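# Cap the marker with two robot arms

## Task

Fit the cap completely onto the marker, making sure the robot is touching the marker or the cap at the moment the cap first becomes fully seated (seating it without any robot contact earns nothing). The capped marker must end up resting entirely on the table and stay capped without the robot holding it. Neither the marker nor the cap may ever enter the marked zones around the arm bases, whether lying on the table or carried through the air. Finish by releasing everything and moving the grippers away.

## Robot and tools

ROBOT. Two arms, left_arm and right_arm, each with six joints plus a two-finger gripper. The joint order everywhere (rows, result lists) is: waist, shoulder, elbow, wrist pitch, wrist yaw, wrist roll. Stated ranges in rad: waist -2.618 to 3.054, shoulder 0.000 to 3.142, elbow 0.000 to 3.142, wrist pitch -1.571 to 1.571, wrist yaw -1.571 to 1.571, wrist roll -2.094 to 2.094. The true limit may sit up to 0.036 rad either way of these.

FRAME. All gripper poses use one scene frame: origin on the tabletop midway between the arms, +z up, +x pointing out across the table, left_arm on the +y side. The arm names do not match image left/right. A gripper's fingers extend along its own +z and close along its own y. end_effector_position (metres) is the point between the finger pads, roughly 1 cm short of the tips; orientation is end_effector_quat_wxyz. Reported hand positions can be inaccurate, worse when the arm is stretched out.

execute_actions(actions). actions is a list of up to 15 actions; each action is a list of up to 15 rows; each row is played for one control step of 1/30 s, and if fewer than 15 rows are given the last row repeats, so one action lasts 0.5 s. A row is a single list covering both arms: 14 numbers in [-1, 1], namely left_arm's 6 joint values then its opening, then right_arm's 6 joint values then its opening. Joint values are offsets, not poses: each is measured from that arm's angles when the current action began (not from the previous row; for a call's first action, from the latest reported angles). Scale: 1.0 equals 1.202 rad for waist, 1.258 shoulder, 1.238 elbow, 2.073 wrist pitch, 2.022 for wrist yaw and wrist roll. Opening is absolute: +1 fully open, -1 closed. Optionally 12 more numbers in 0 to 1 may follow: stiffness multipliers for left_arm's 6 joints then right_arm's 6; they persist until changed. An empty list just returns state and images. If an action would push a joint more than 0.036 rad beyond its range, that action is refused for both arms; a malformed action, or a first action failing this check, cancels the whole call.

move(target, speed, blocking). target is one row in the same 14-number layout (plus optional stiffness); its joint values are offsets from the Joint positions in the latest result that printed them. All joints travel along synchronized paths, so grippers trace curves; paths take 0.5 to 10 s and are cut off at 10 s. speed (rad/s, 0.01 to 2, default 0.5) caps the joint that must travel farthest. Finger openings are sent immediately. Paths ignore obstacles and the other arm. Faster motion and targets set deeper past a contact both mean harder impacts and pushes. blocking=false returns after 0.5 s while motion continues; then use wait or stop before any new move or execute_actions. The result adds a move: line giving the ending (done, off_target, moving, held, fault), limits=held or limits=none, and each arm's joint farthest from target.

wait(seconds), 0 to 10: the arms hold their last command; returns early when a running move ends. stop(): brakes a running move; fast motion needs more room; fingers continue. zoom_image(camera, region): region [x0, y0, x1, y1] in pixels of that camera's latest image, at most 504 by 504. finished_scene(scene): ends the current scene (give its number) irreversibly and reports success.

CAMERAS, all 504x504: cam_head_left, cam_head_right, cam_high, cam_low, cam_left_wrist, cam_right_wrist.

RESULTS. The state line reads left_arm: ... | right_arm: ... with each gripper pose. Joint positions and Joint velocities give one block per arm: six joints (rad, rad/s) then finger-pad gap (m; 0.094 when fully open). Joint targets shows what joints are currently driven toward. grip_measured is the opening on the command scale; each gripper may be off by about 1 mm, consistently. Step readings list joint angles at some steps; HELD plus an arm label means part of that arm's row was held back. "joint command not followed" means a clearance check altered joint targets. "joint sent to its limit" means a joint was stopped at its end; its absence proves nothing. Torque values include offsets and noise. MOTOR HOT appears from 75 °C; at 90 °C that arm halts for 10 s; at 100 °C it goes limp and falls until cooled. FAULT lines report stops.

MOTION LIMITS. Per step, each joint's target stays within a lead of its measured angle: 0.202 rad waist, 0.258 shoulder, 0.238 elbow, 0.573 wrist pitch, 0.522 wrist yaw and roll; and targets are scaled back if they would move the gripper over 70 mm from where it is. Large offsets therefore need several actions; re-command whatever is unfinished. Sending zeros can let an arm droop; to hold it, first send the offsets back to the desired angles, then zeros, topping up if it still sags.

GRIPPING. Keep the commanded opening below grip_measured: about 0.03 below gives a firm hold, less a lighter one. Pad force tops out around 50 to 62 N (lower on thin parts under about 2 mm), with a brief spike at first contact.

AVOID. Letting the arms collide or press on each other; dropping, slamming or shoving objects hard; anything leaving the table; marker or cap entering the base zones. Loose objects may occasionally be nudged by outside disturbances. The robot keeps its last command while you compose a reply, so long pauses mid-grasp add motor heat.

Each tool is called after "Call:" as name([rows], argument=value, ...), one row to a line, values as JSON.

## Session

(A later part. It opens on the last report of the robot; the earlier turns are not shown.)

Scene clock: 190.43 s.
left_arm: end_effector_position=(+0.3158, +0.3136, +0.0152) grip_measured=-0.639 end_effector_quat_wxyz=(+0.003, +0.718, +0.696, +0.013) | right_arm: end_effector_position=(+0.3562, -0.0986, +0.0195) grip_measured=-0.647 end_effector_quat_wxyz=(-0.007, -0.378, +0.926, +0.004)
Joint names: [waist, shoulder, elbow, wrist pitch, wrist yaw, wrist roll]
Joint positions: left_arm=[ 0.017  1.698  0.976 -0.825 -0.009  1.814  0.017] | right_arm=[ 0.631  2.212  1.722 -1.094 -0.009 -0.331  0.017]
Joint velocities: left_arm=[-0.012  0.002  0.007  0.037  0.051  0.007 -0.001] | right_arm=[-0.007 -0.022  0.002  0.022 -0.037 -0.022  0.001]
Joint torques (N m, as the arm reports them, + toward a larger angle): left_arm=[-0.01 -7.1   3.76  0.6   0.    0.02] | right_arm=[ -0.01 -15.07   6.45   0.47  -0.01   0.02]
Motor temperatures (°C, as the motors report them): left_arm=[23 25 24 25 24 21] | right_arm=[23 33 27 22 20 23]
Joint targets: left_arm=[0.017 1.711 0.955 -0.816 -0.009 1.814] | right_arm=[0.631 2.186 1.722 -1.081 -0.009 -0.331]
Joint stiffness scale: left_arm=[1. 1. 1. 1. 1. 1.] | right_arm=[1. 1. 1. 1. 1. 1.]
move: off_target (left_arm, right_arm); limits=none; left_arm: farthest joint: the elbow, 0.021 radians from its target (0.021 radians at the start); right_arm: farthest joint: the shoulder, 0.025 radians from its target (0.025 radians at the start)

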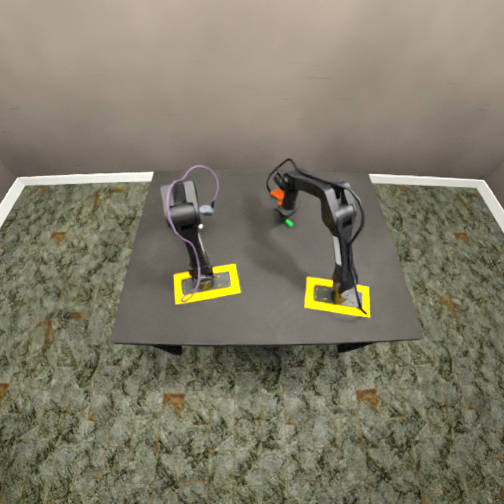

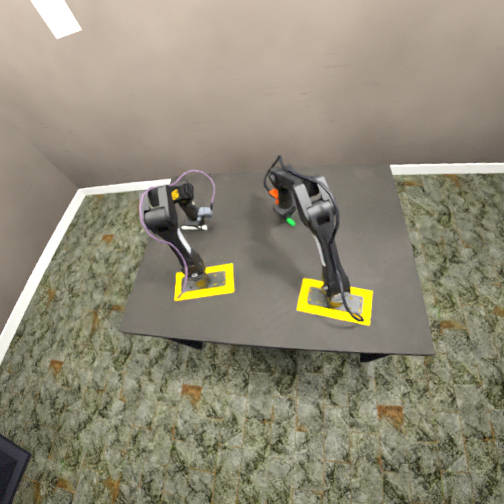

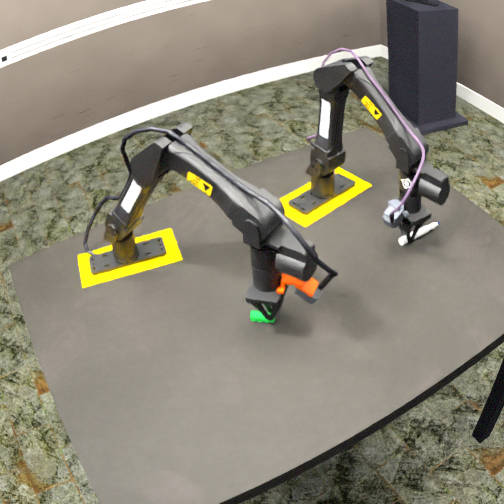

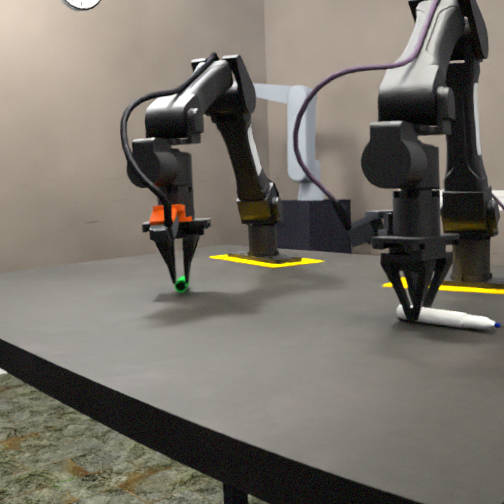

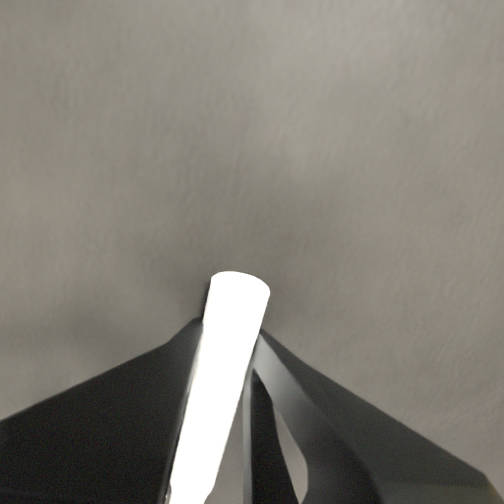

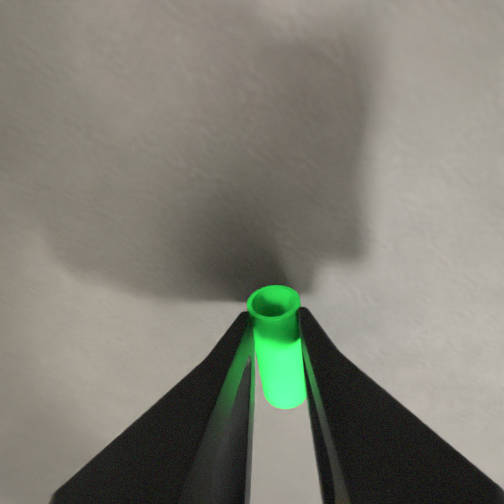

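Call:
move(target=[0,0.01,-0.017,0.004,0,0,-0.675,0,-0.02,-0.03,0.02,0,0,-0.3], speed=0.3)

Call:
move(target=[0,0.01,-0.017,0.004,0,0,-0.68,0,-0.02,-0.012,0.008,0,0,-0.7], speed=0.3)

Scene clock: 196.90 s.
left_arm: end_effector_position=(+0.3158, +0.3136, +0.0152) grip_measured=-0.654 end_effector_quat_wxyz=(+0.003, +0.718, +0.696, +0.013) | right_arm: end_effector_position=(+0.3526, -0.1003, +0.0119) grip_measured=-0.302 end_effector_quat_wxyz=(-0.010, -0.378, +0.926, +0.004)
Joint names: [waist, shoulder, elbow, wrist pitch, wrist yaw, wrist roll]
Joint positions: left_arm=[ 0.017  1.698  0.976 -0.825 -0.009  1.814  0.016] | right_arm=[ 0.631  2.212  1.69  -1.07  -0.009 -0.331  0.033]
Joint velocities: left_arm=[-0.007  0.012 -0.007  0.066 -0.081  0.051 -0.001] | right_arm=[ 0.002  0.002 -0.012 -0.022 -0.11  -0.007 -0.001]
Joint torques (N m, as the arm reports them, + toward a larger angle): left_arm=[ 0.04 -7.11  3.72  0.6   0.    0.04] | right_arm=[  0.   -15.09   5.94   0.47  -0.01   0.02]
Motor temperatures (°C, as the motors report them): left_arm=[23 25 24 25 24 21] | right_arm=[23 33 27 22 20 23]
Joint targets: left_arm=[0.017 1.711 0.955 -0.816 -0.009 1.814] | right_arm=[0.631 2.186 1.685 -1.052 -0.009 -0.331]
Joint stiffness scale: left_arm=[1. 1. 1. 1. 1. 1.] | right_arm=[1. 1. 1. 1. 1. 1.]
move: off_target (left_arm, right_arm); limits=none; left_arm: farthest joint: the elbow, 0.021 radians from its target (0.021 radians at the start); right_arm: farthest joint: the shoulder, 0.025 radians from its target (0.025 radians at the start)

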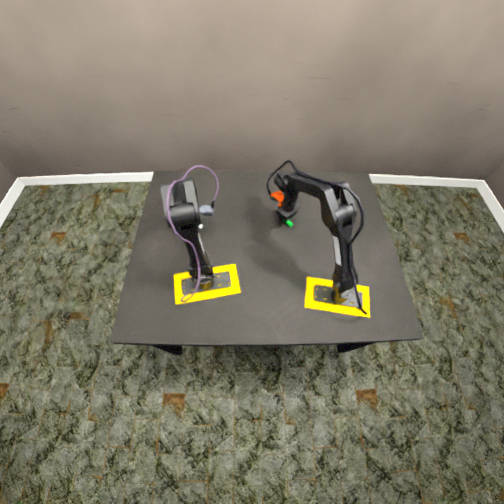

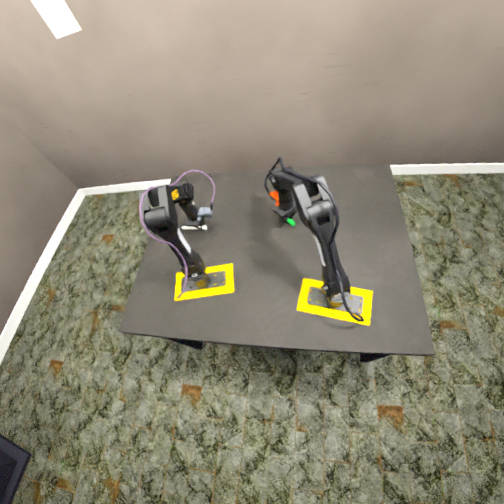

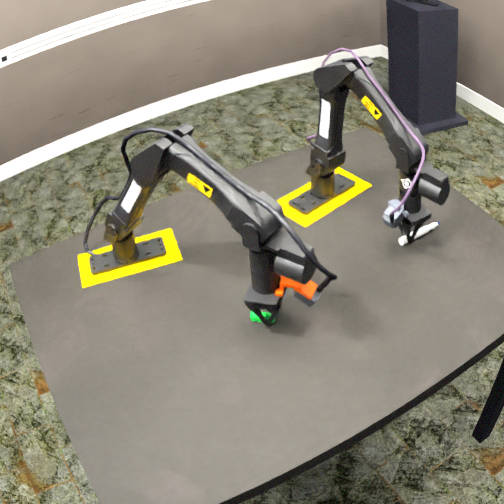

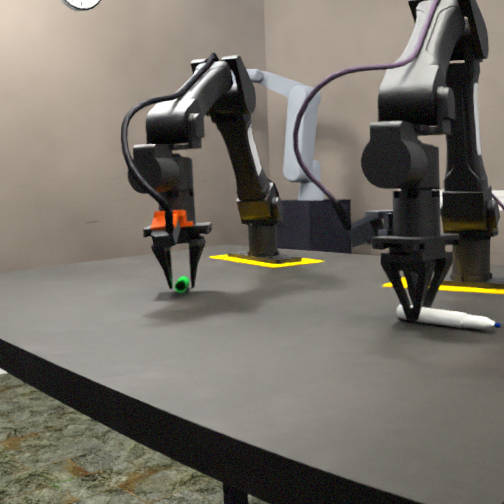

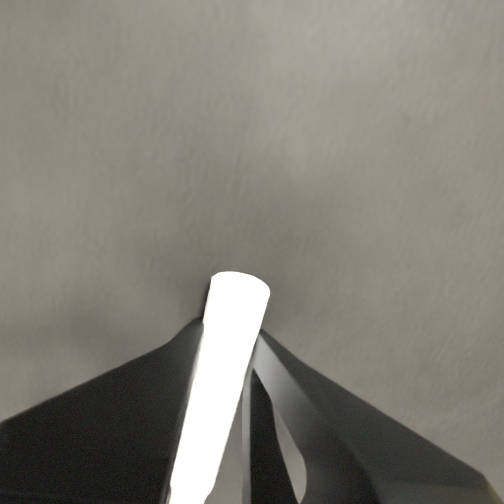

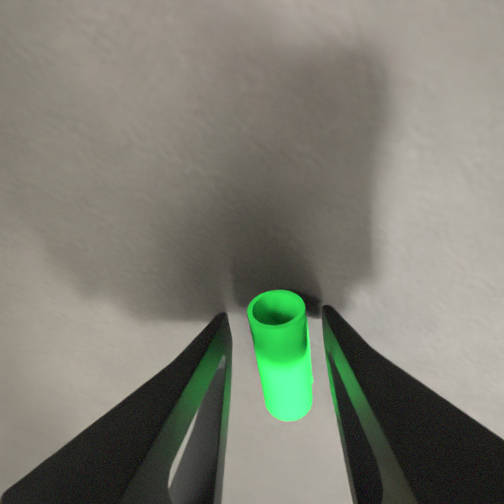

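Scene clock: 197.60 s.
left_arm: end_effector_position=(+0.3158, +0.3136, +0.0152) grip_measured=-0.654 end_effector_quat_wxyz=(+0.003, +0.718, +0.696, +0.013) | right_arm: end_effector_position=(+0.3527, -0.1003, +0.0119) grip_measured=-0.629 end_effector_quat_wxyz=(-0.010, -0.378, +0.926, +0.004)
Joint names: [waist, shoulder, elbow, wrist pitch, wrist yaw, wrist roll]
Joint positions: left_arm=[ 0.017  1.698  0.976 -0.825 -0.009  1.814  0.016] | right_arm=[ 0.631  2.212  1.69  -1.069 -0.009 -0.331  0.017]
Joint velocities: left_arm=[-0.012  0.017 -0.007  0.022 -0.022  0.022 -0.001] | right_arm=[-0.002  0.012 -0.007 -0.007 -0.051  0.007 -0.   ]
Joint torques (N m, as the arm reports them, + toward a larger angle): left_arm=[ 0.03 -7.13  3.77  0.59  0.01  0.03] | right_arm=[ -0.01 -15.03   5.32   0.49  -0.01   0.01]
Motor temperatures (°C, as the motors report them): left_arm=[23 25 24 25 24 21] | right_arm=[23 33 27 22 20 23]
Joint targets: left_arm=[0.017 1.711 0.955 -0.816 -0.009 1.814] | right_arm=[0.631 2.186 1.675 -1.053 -0.009 -0.331]
Joint stiffness scale: left_arm=[1. 1. 1. 1. 1. 1.] | right_arm=[1. 1. 1. 1. 1. 1.]
move: off_target (left_arm, right_arm); limits=none; left_arm: farthest joint: the elbow, 0.021 radians from its target (0.021 radians at the start); right_arm: farthest joint: the shoulder, 0.025 radians from its target (0.025 radians at the start)

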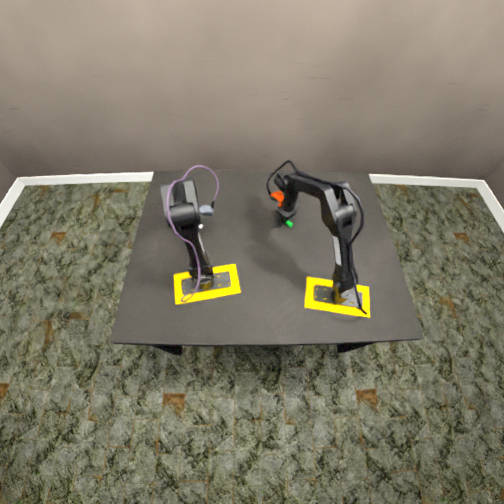

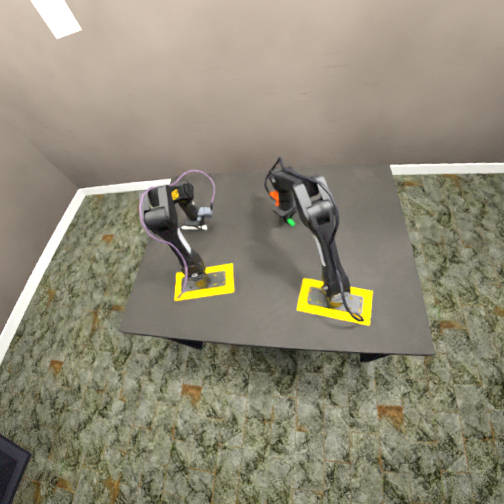

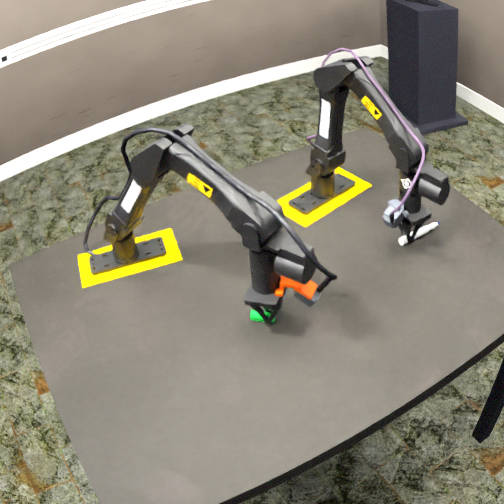

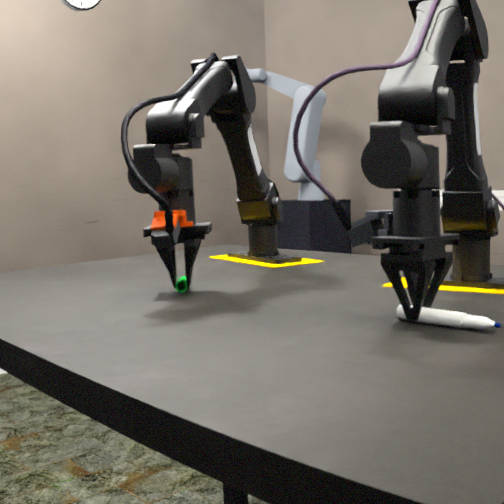

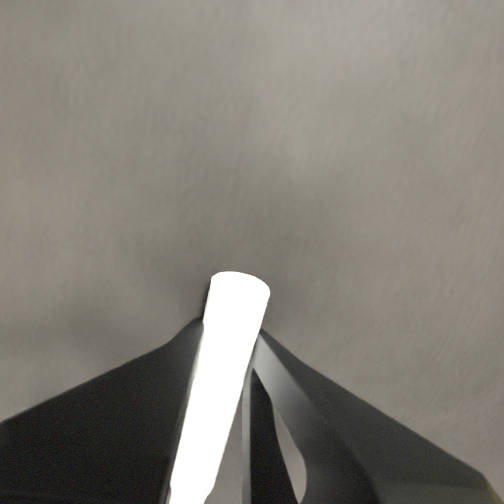

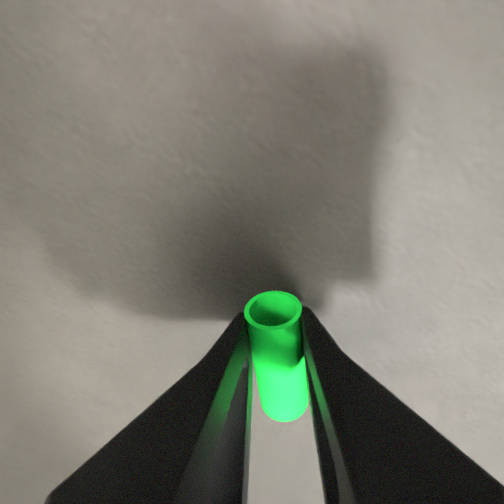

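Call:
move(target=[0,0,0.13,-0.07,0,0,-0.68,0,-0.08,0,0.02,0,0,-0.665], speed=0.6)

Scene clock: 254.60 s.
left_arm: end_effector_position=(+0.3345, +0.3177, +0.0477) grip_measured=-0.654 end_effector_quat_wxyz=(+0.008, +0.717, +0.696, +0.021) | right_arm: end_effector_position=(+0.3646, -0.0946, +0.0429) grip_measured=-0.629 end_effector_quat_wxyz=(+0.041, -0.378, +0.925, +0.007)
Joint names: [waist, shoulder, elbow, wrist pitch, wrist yaw, wrist roll]
Joint positions: left_arm=[ 0.017  1.698  1.116 -0.944 -0.009  1.814  0.016] | right_arm=[ 0.631  2.135  1.69  -1.044 -0.009 -0.331  0.017]
Joint velocities: left_arm=[ 0.002 -0.002 -0.007  0.022  0.007 -0.022  0.   ] | right_arm=[-0.002  0.002 -0.002  0.022 -0.037 -0.037 -0.   ]
Joint torques (N m, as the arm reports them, + toward a larger angle): left_arm=[-0.01 -8.7   7.05  0.36  0.    0.03] | right_arm=[ -0.02 -14.58   6.69   0.67  -0.01   0.02]
Motor temperatures (°C, as the motors report them): left_arm=[23 25 25 25 24 21] | right_arm=[23 35 27 23 20 23]
Joint targets: left_arm=[0.017 1.698 1.137 -0.970 -0.009 1.814] | right_arm=[0.631 2.111 1.690 -1.028 -0.009 -0.331]
Joint stiffness scale: left_arm=[1. 1. 1. 1. 1. 1.] | right_arm=[1. 1. 1. 1. 1. 1.]
move: off_target (left_arm, right_arm); limits=none; left_arm: farthest joint: the wrist pitch, 0.026 radians from its target (0.145 radians at the start); right_arm: farthest joint: the shoulder, 0.024 radians from its target (0.100 radians at the start)

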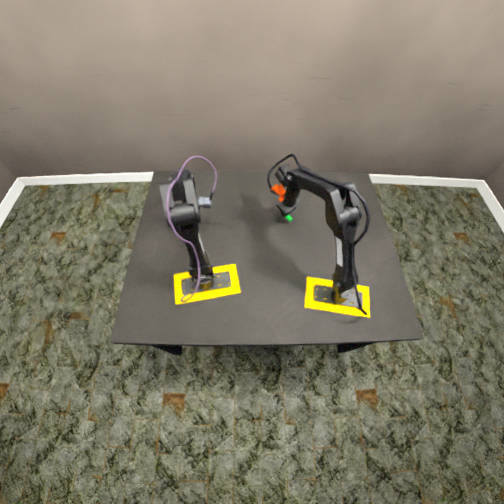

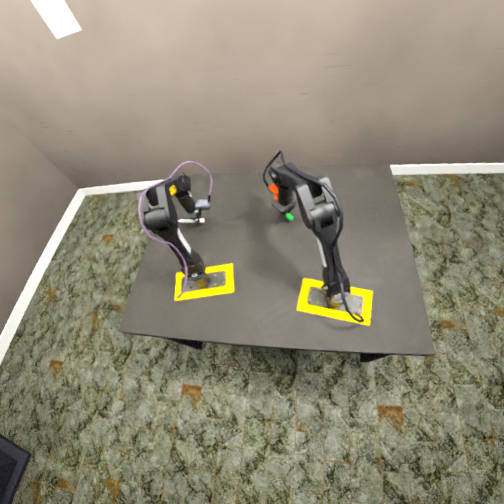

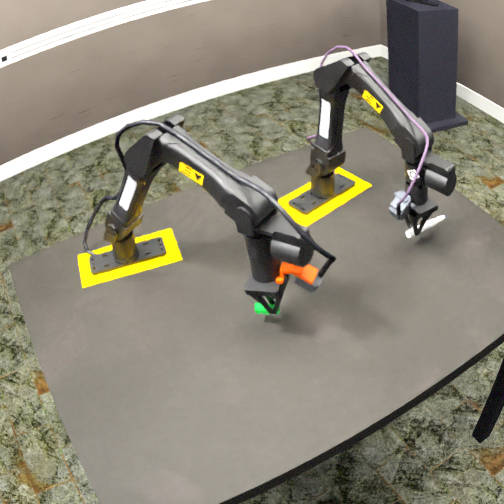

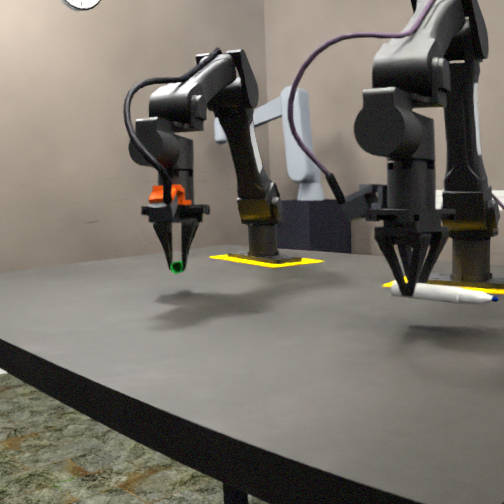

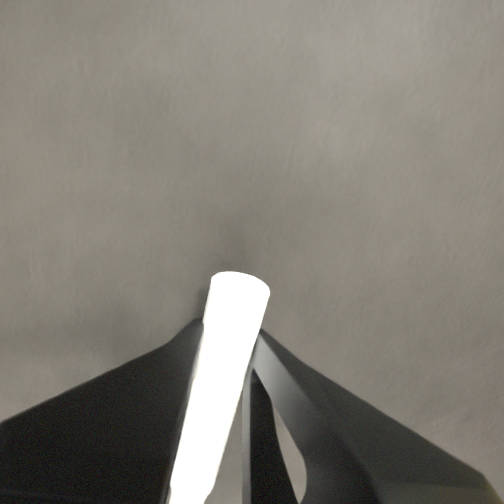

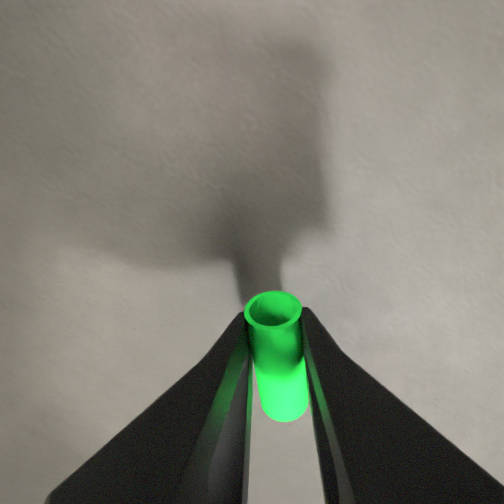

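Call:
move(target=[-0.3,0.11,0.2,-0.05,0,-1,-0.68,0.27,-0.16,-0.204,0,0,0.162,-0.665], speed=1.0)

Scene clock: 264.80 s.
left_arm: end_effector_position=(+0.3814, +0.2055, +0.0650) grip_measured=-0.654 end_effector_quat_wxyz=(+0.029, -0.030, +0.999, -0.001) | right_arm: end_effector_position=(+0.2417, -0.0277, +0.0431) grip_measured=-0.629 end_effector_quat_wxyz=(-0.000, -0.377, +0.926, +0.005)
Joint names: [waist, shoulder, elbow, wrist pitch, wrist yaw, wrist roll]
Joint positions: left_arm=[-0.337  1.822  1.336 -1.027 -0.009 -0.202  0.016] | right_arm=[ 0.947  1.968  1.445 -1.044 -0.009 -0.014  0.017]
Joint velocities: left_arm=[-0.012  0.007 -0.012 -0.037 -0.007  0.022 -0.   ] | right_arm=[-0.002 -0.002 -0.012  0.007  0.022  0.037 -0.001]
Joint torques (N m, as the arm reports them, + toward a larger angle): left_arm=[-0.65 -8.94  7.72  0.4   0.01 -0.02] | right_arm=[  0.78 -13.75   5.92   0.37  -0.01   0.1 ]
Motor temperatures (°C, as the motors report them): left_arm=[23 25 25 25 24 21] | right_arm=[23 35 27 23 20 23]
Joint targets: left_arm=[-0.344 1.836 1.363 -1.048 -0.009 -0.208] | right_arm=[0.956 1.934 1.438 -1.044 -0.009 -0.003]
Joint stiffness scale: left_arm=[1. 1. 1. 1. 1. 1.] | right_arm=[1. 1. 1. 1. 1. 1.]
move: off_target (left_arm, right_arm); limits=none; left_arm: farthest joint: the elbow, 0.027 radians from its target (0.248 radians at the start); right_arm: farthest joint: the shoulder, 0.035 radians from its target (0.201 radians at the start)

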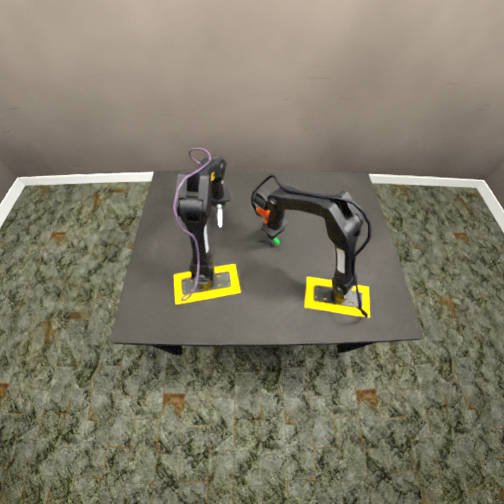

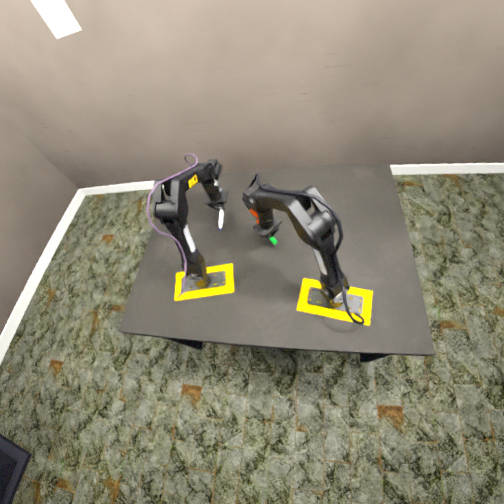

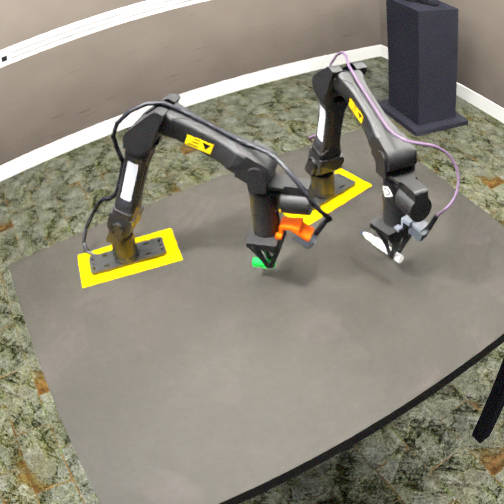

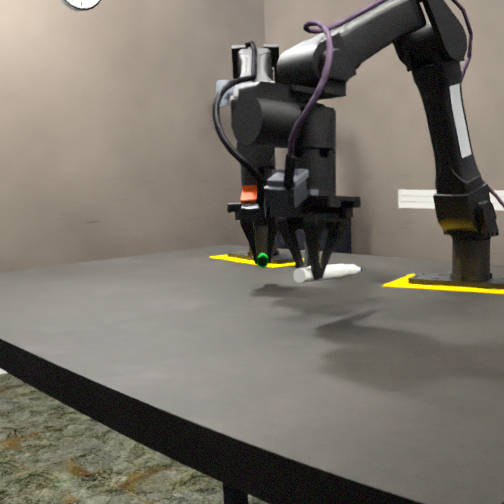

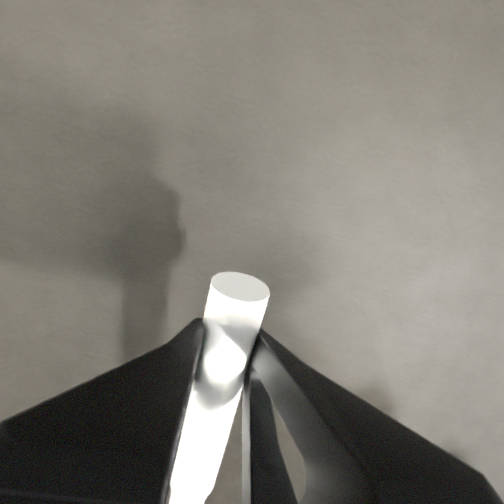

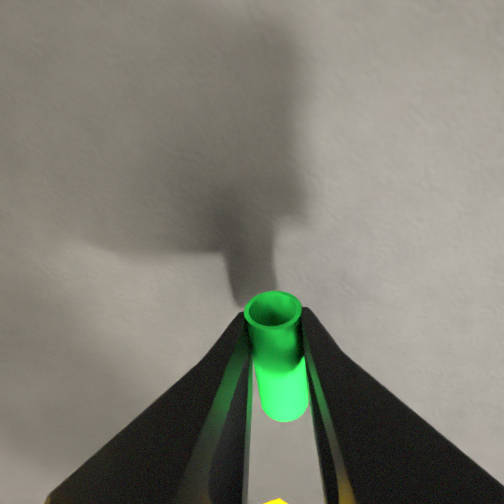

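Call:
move(target=[0,0.01,0.02,-0.01,0,0,-0.68,0,0.02,-0.073,0.06,0,0,-0.665], speed=0.3)

Scene clock: 272.47 s.
left_arm: end_effector_position=(+0.3814, +0.2055, +0.0650) grip_measured=-0.654 end_effector_quat_wxyz=(+0.029, -0.031, +0.999, -0.001) | right_arm: end_effector_position=(+0.2382, -0.0310, +0.0135) grip_measured=-0.629 end_effector_quat_wxyz=(-0.003, -0.377, +0.926, +0.004)
Joint names: [waist, shoulder, elbow, wrist pitch, wrist yaw, wrist roll]
Joint positions: left_arm=[-0.337  1.822  1.336 -1.027 -0.009 -0.203  0.016] | right_arm=[ 0.947  1.994  1.358 -0.938 -0.009 -0.014  0.017]
Joint velocities: left_arm=[ 0.002  0.002 -0.027  0.007 -0.007  0.007 -0.   ] | right_arm=[-0.007  0.012 -0.007 -0.022  0.037 -0.007  0.002]
Joint torques (N m, as the arm reports them, + toward a larger angle): left_arm=[ 0.07 -9.09  7.47  0.4  -0.01  0.03] | right_arm=[  0.   -10.39   6.05   0.55  -0.01   0.02]
Motor temperatures (°C, as the motors report them): left_arm=[23 26 26 25 24 21] | right_arm=[23 34 27 23 20 23]
Joint targets: left_arm=[-0.337 1.835 1.361 -1.048 -0.009 -0.202] | right_arm=[0.947 1.994 1.355 -0.920 -0.009 -0.014]
Joint stiffness scale: left_arm=[1. 1. 1. 1. 1. 1.] | right_arm=[1. 1. 1. 1. 1. 1.]
move: off_target (left_arm); limits=none; left_arm: farthest joint: the elbow, 0.025 radians from its target (0.025 radians at the start); right_arm: farthest joint: the wrist pitch, 0.018 radians from its target (0.125 radians at the start)

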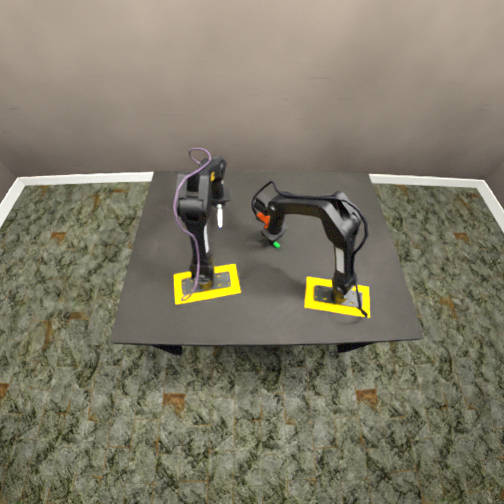

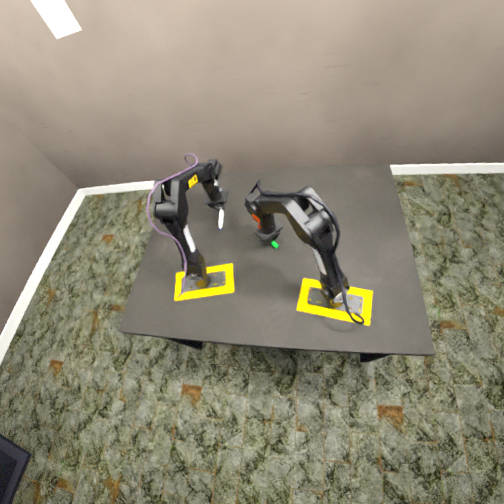

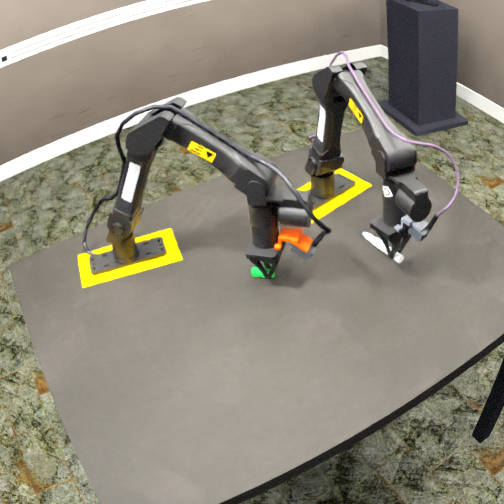

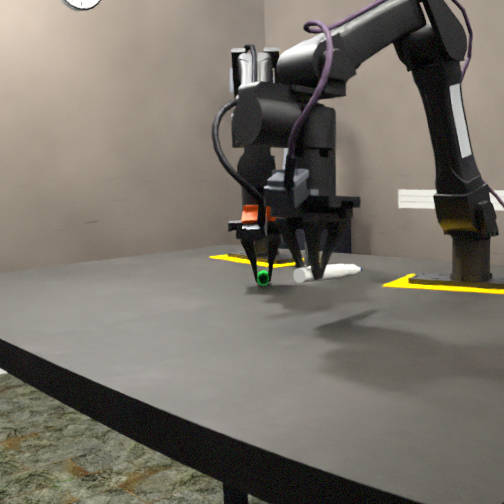

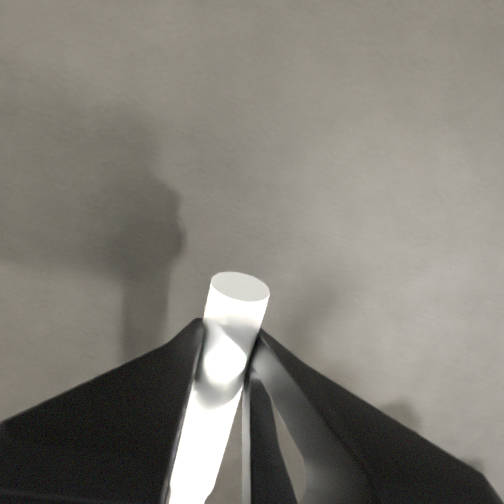

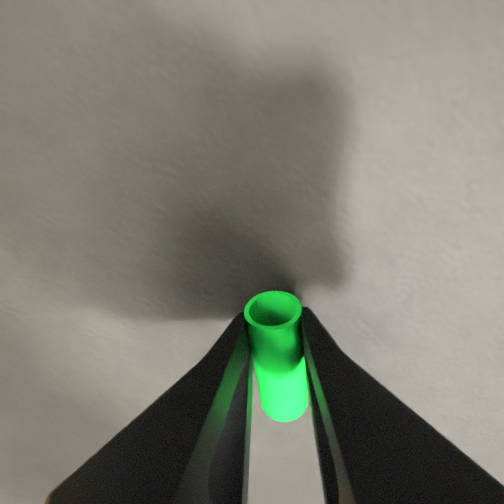

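Call:
move(target=[0,0.01,0.02,-0.01,0,0,-0.68,0,0,0,0.008,0,0,-0.2])

Call:
move(target=[0,0.01,0.02,-0.01,0,0,-0.68,0,-0.295,-0.443,0.279,0,0,-0.2], speed=0.6)

Scene clock: 282.00 s.
left_arm: end_effector_position=(+0.3814, +0.2055, +0.0650) grip_measured=-0.654 end_effector_quat_wxyz=(+0.029, -0.031, +0.999, -0.001) | right_arm: end_effector_position=(+0.2383, -0.0309, +0.0135) grip_measured=-0.202 end_effector_quat_wxyz=(-0.003, -0.377, +0.926, +0.004)
Joint names: [waist, shoulder, elbow, wrist pitch, wrist yaw, wrist roll]
Joint positions: left_arm=[-0.337  1.822  1.336 -1.027 -0.009 -0.203  0.016] | right_arm=[ 0.947  1.994  1.358 -0.937 -0.009 -0.014  0.038]
Joint velocities: left_arm=[ 0.002 -0.002  0.017 -0.007  0.037  0.022 -0.001] | right_arm=[-0.012 -0.002  0.002 -0.007 -0.11  -0.037  0.001]
Joint torques (N m, as the arm reports them, + toward a larger angle): left_arm=[ 0.06 -9.07  7.51  0.41  0.01  0.02] | right_arm=[  0.   -10.36   6.25   0.52  -0.01   0.02]
Motor temperatures (°C, as the motors report them): left_arm=[23 26 26 25 24 21] | right_arm=[23 33 27 23 20 23]
Joint targets: left_arm=[-0.337 1.835 1.361 -1.048 -0.009 -0.203] | right_arm=[0.947 1.994 1.358 -0.921 -0.009 -0.014]
Joint stiffness scale: left_arm=[1. 1. 1. 1. 1. 1.] | right_arm=[1. 1. 1. 1. 1. 1.]
move: off_target (left_arm); limits=none; left_arm: farthest joint: the elbow, 0.025 radians from its target (0.025 radians at the start); right_arm: farthest joint: the wrist pitch, 0.016 radians from its target (0.016 radians at the start)

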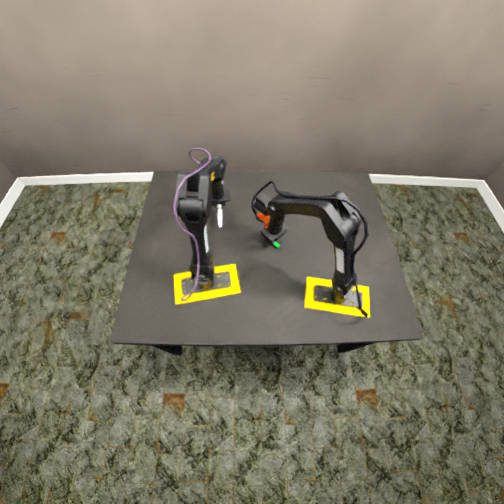

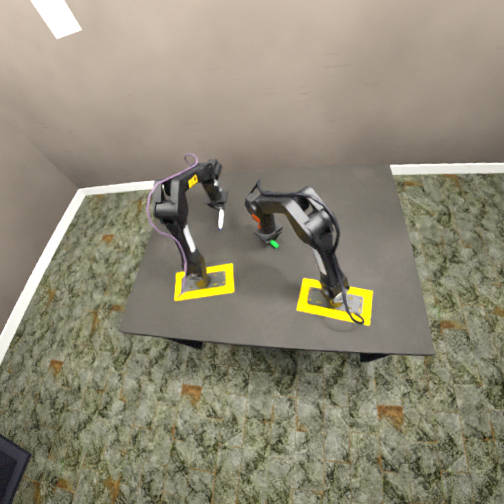

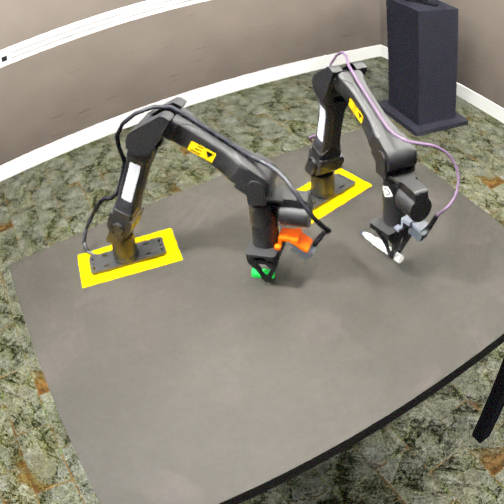

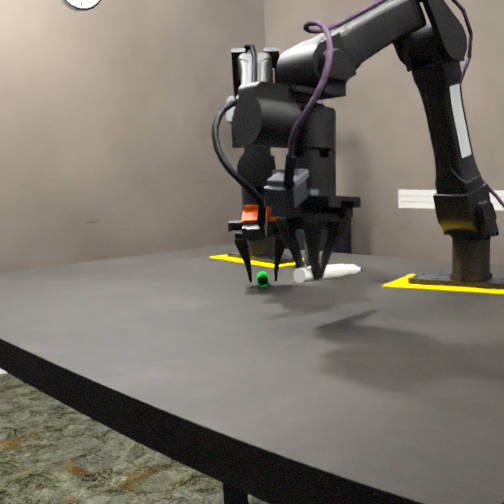

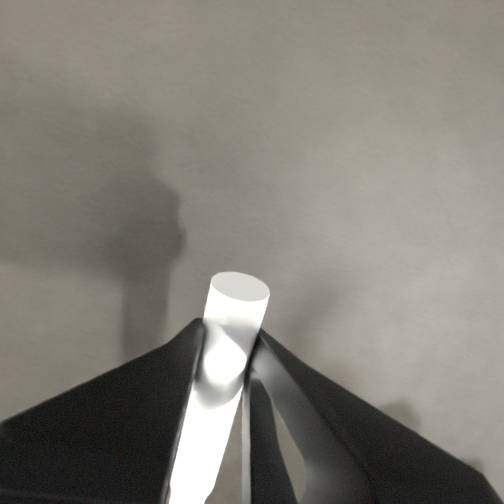

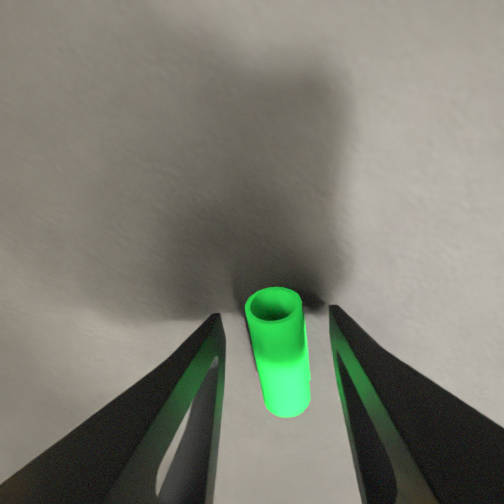

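Scene clock: 283.77 s.
left_arm: end_effector_position=(+0.3814, +0.2055, +0.0650) grip_measured=-0.654 end_effector_quat_wxyz=(+0.029, -0.031, +0.999, -0.001) | right_arm: end_effector_position=(+0.2215, -0.0470, +0.0088) grip_measured=-0.202 end_effector_quat_wxyz=(+0.165, -0.372, +0.911, +0.069)
Joint names: [waist, shoulder, elbow, wrist pitch, wrist yaw, wrist roll]
Joint positions: left_arm=[-0.337  1.822  1.336 -1.027 -0.009 -0.203  0.016] | right_arm=[ 0.947  1.647  0.817 -0.381 -0.009 -0.015  0.038]
Joint velocities: left_arm=[-0.002  0.002  0.002 -0.066 -0.095  0.007  0.   ] | right_arm=[-0.002 -0.002  0.007  0.007  0.081  0.037 -0.   ]
Joint torques (N m, as the arm reports them, + toward a larger angle): left_arm=[ 0.05 -9.2   7.48  0.41 -0.01  0.02] | right_arm=[-0.01 -9.41  5.83  1.19 -0.01  0.03]
Motor temperatures (°C, as the motors report them): left_arm=[23 26 26 25 24 21] | right_arm=[23 33 27 23 20 23]
Joint targets: left_arm=[-0.337 1.835 1.361 -1.048 -0.009 -0.203] | right_arm=[0.947 1.623 0.809 -0.359 -0.009 -0.014]
Joint stiffness scale: left_arm=[1. 1. 1. 1. 1. 1.] | right_arm=[1. 1. 1. 1. 1. 1.]
move: off_target (left_arm, right_arm); limits=none; left_arm: farthest joint: the elbow, 0.025 radians from its target (0.025 radians at the start); right_arm: farthest joint: the shoulder, 0.025 radians from its target (0.371 radians at the start)

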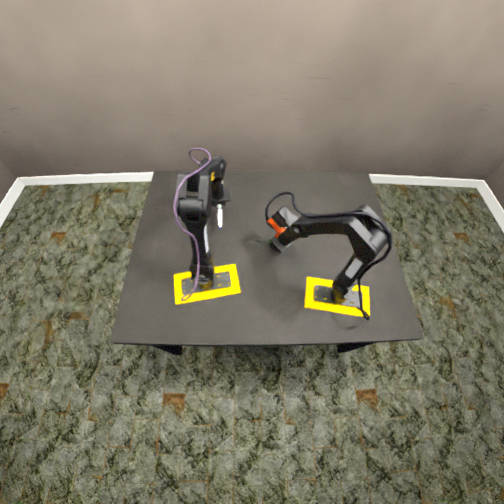

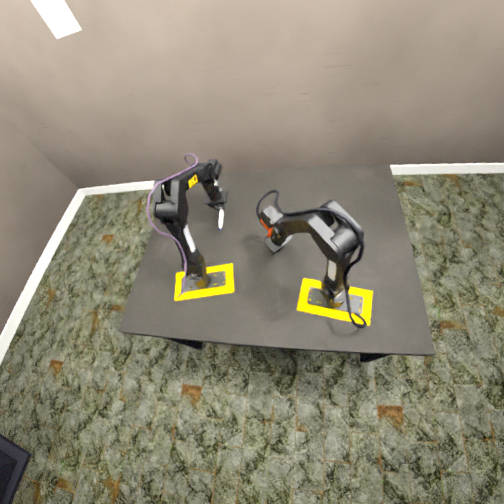

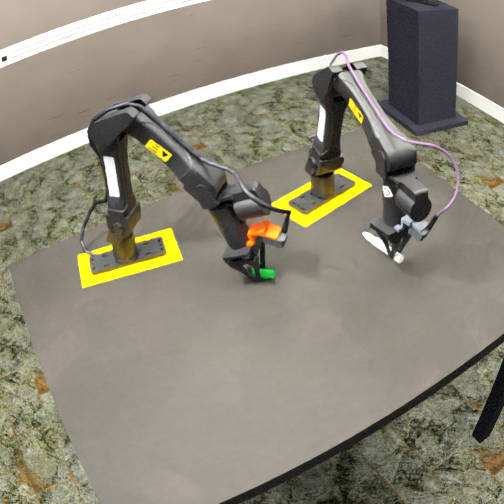

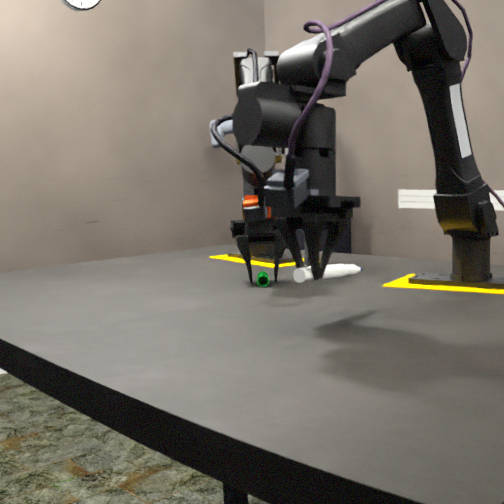

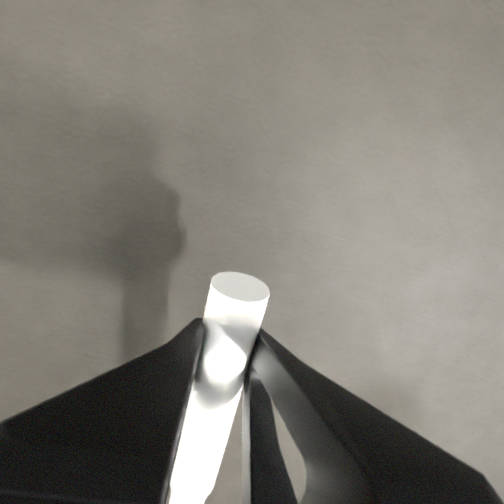

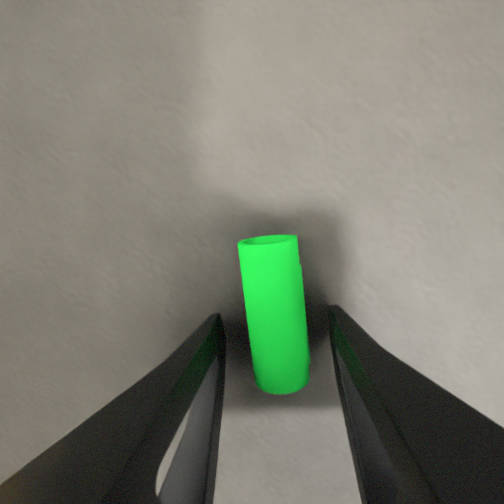

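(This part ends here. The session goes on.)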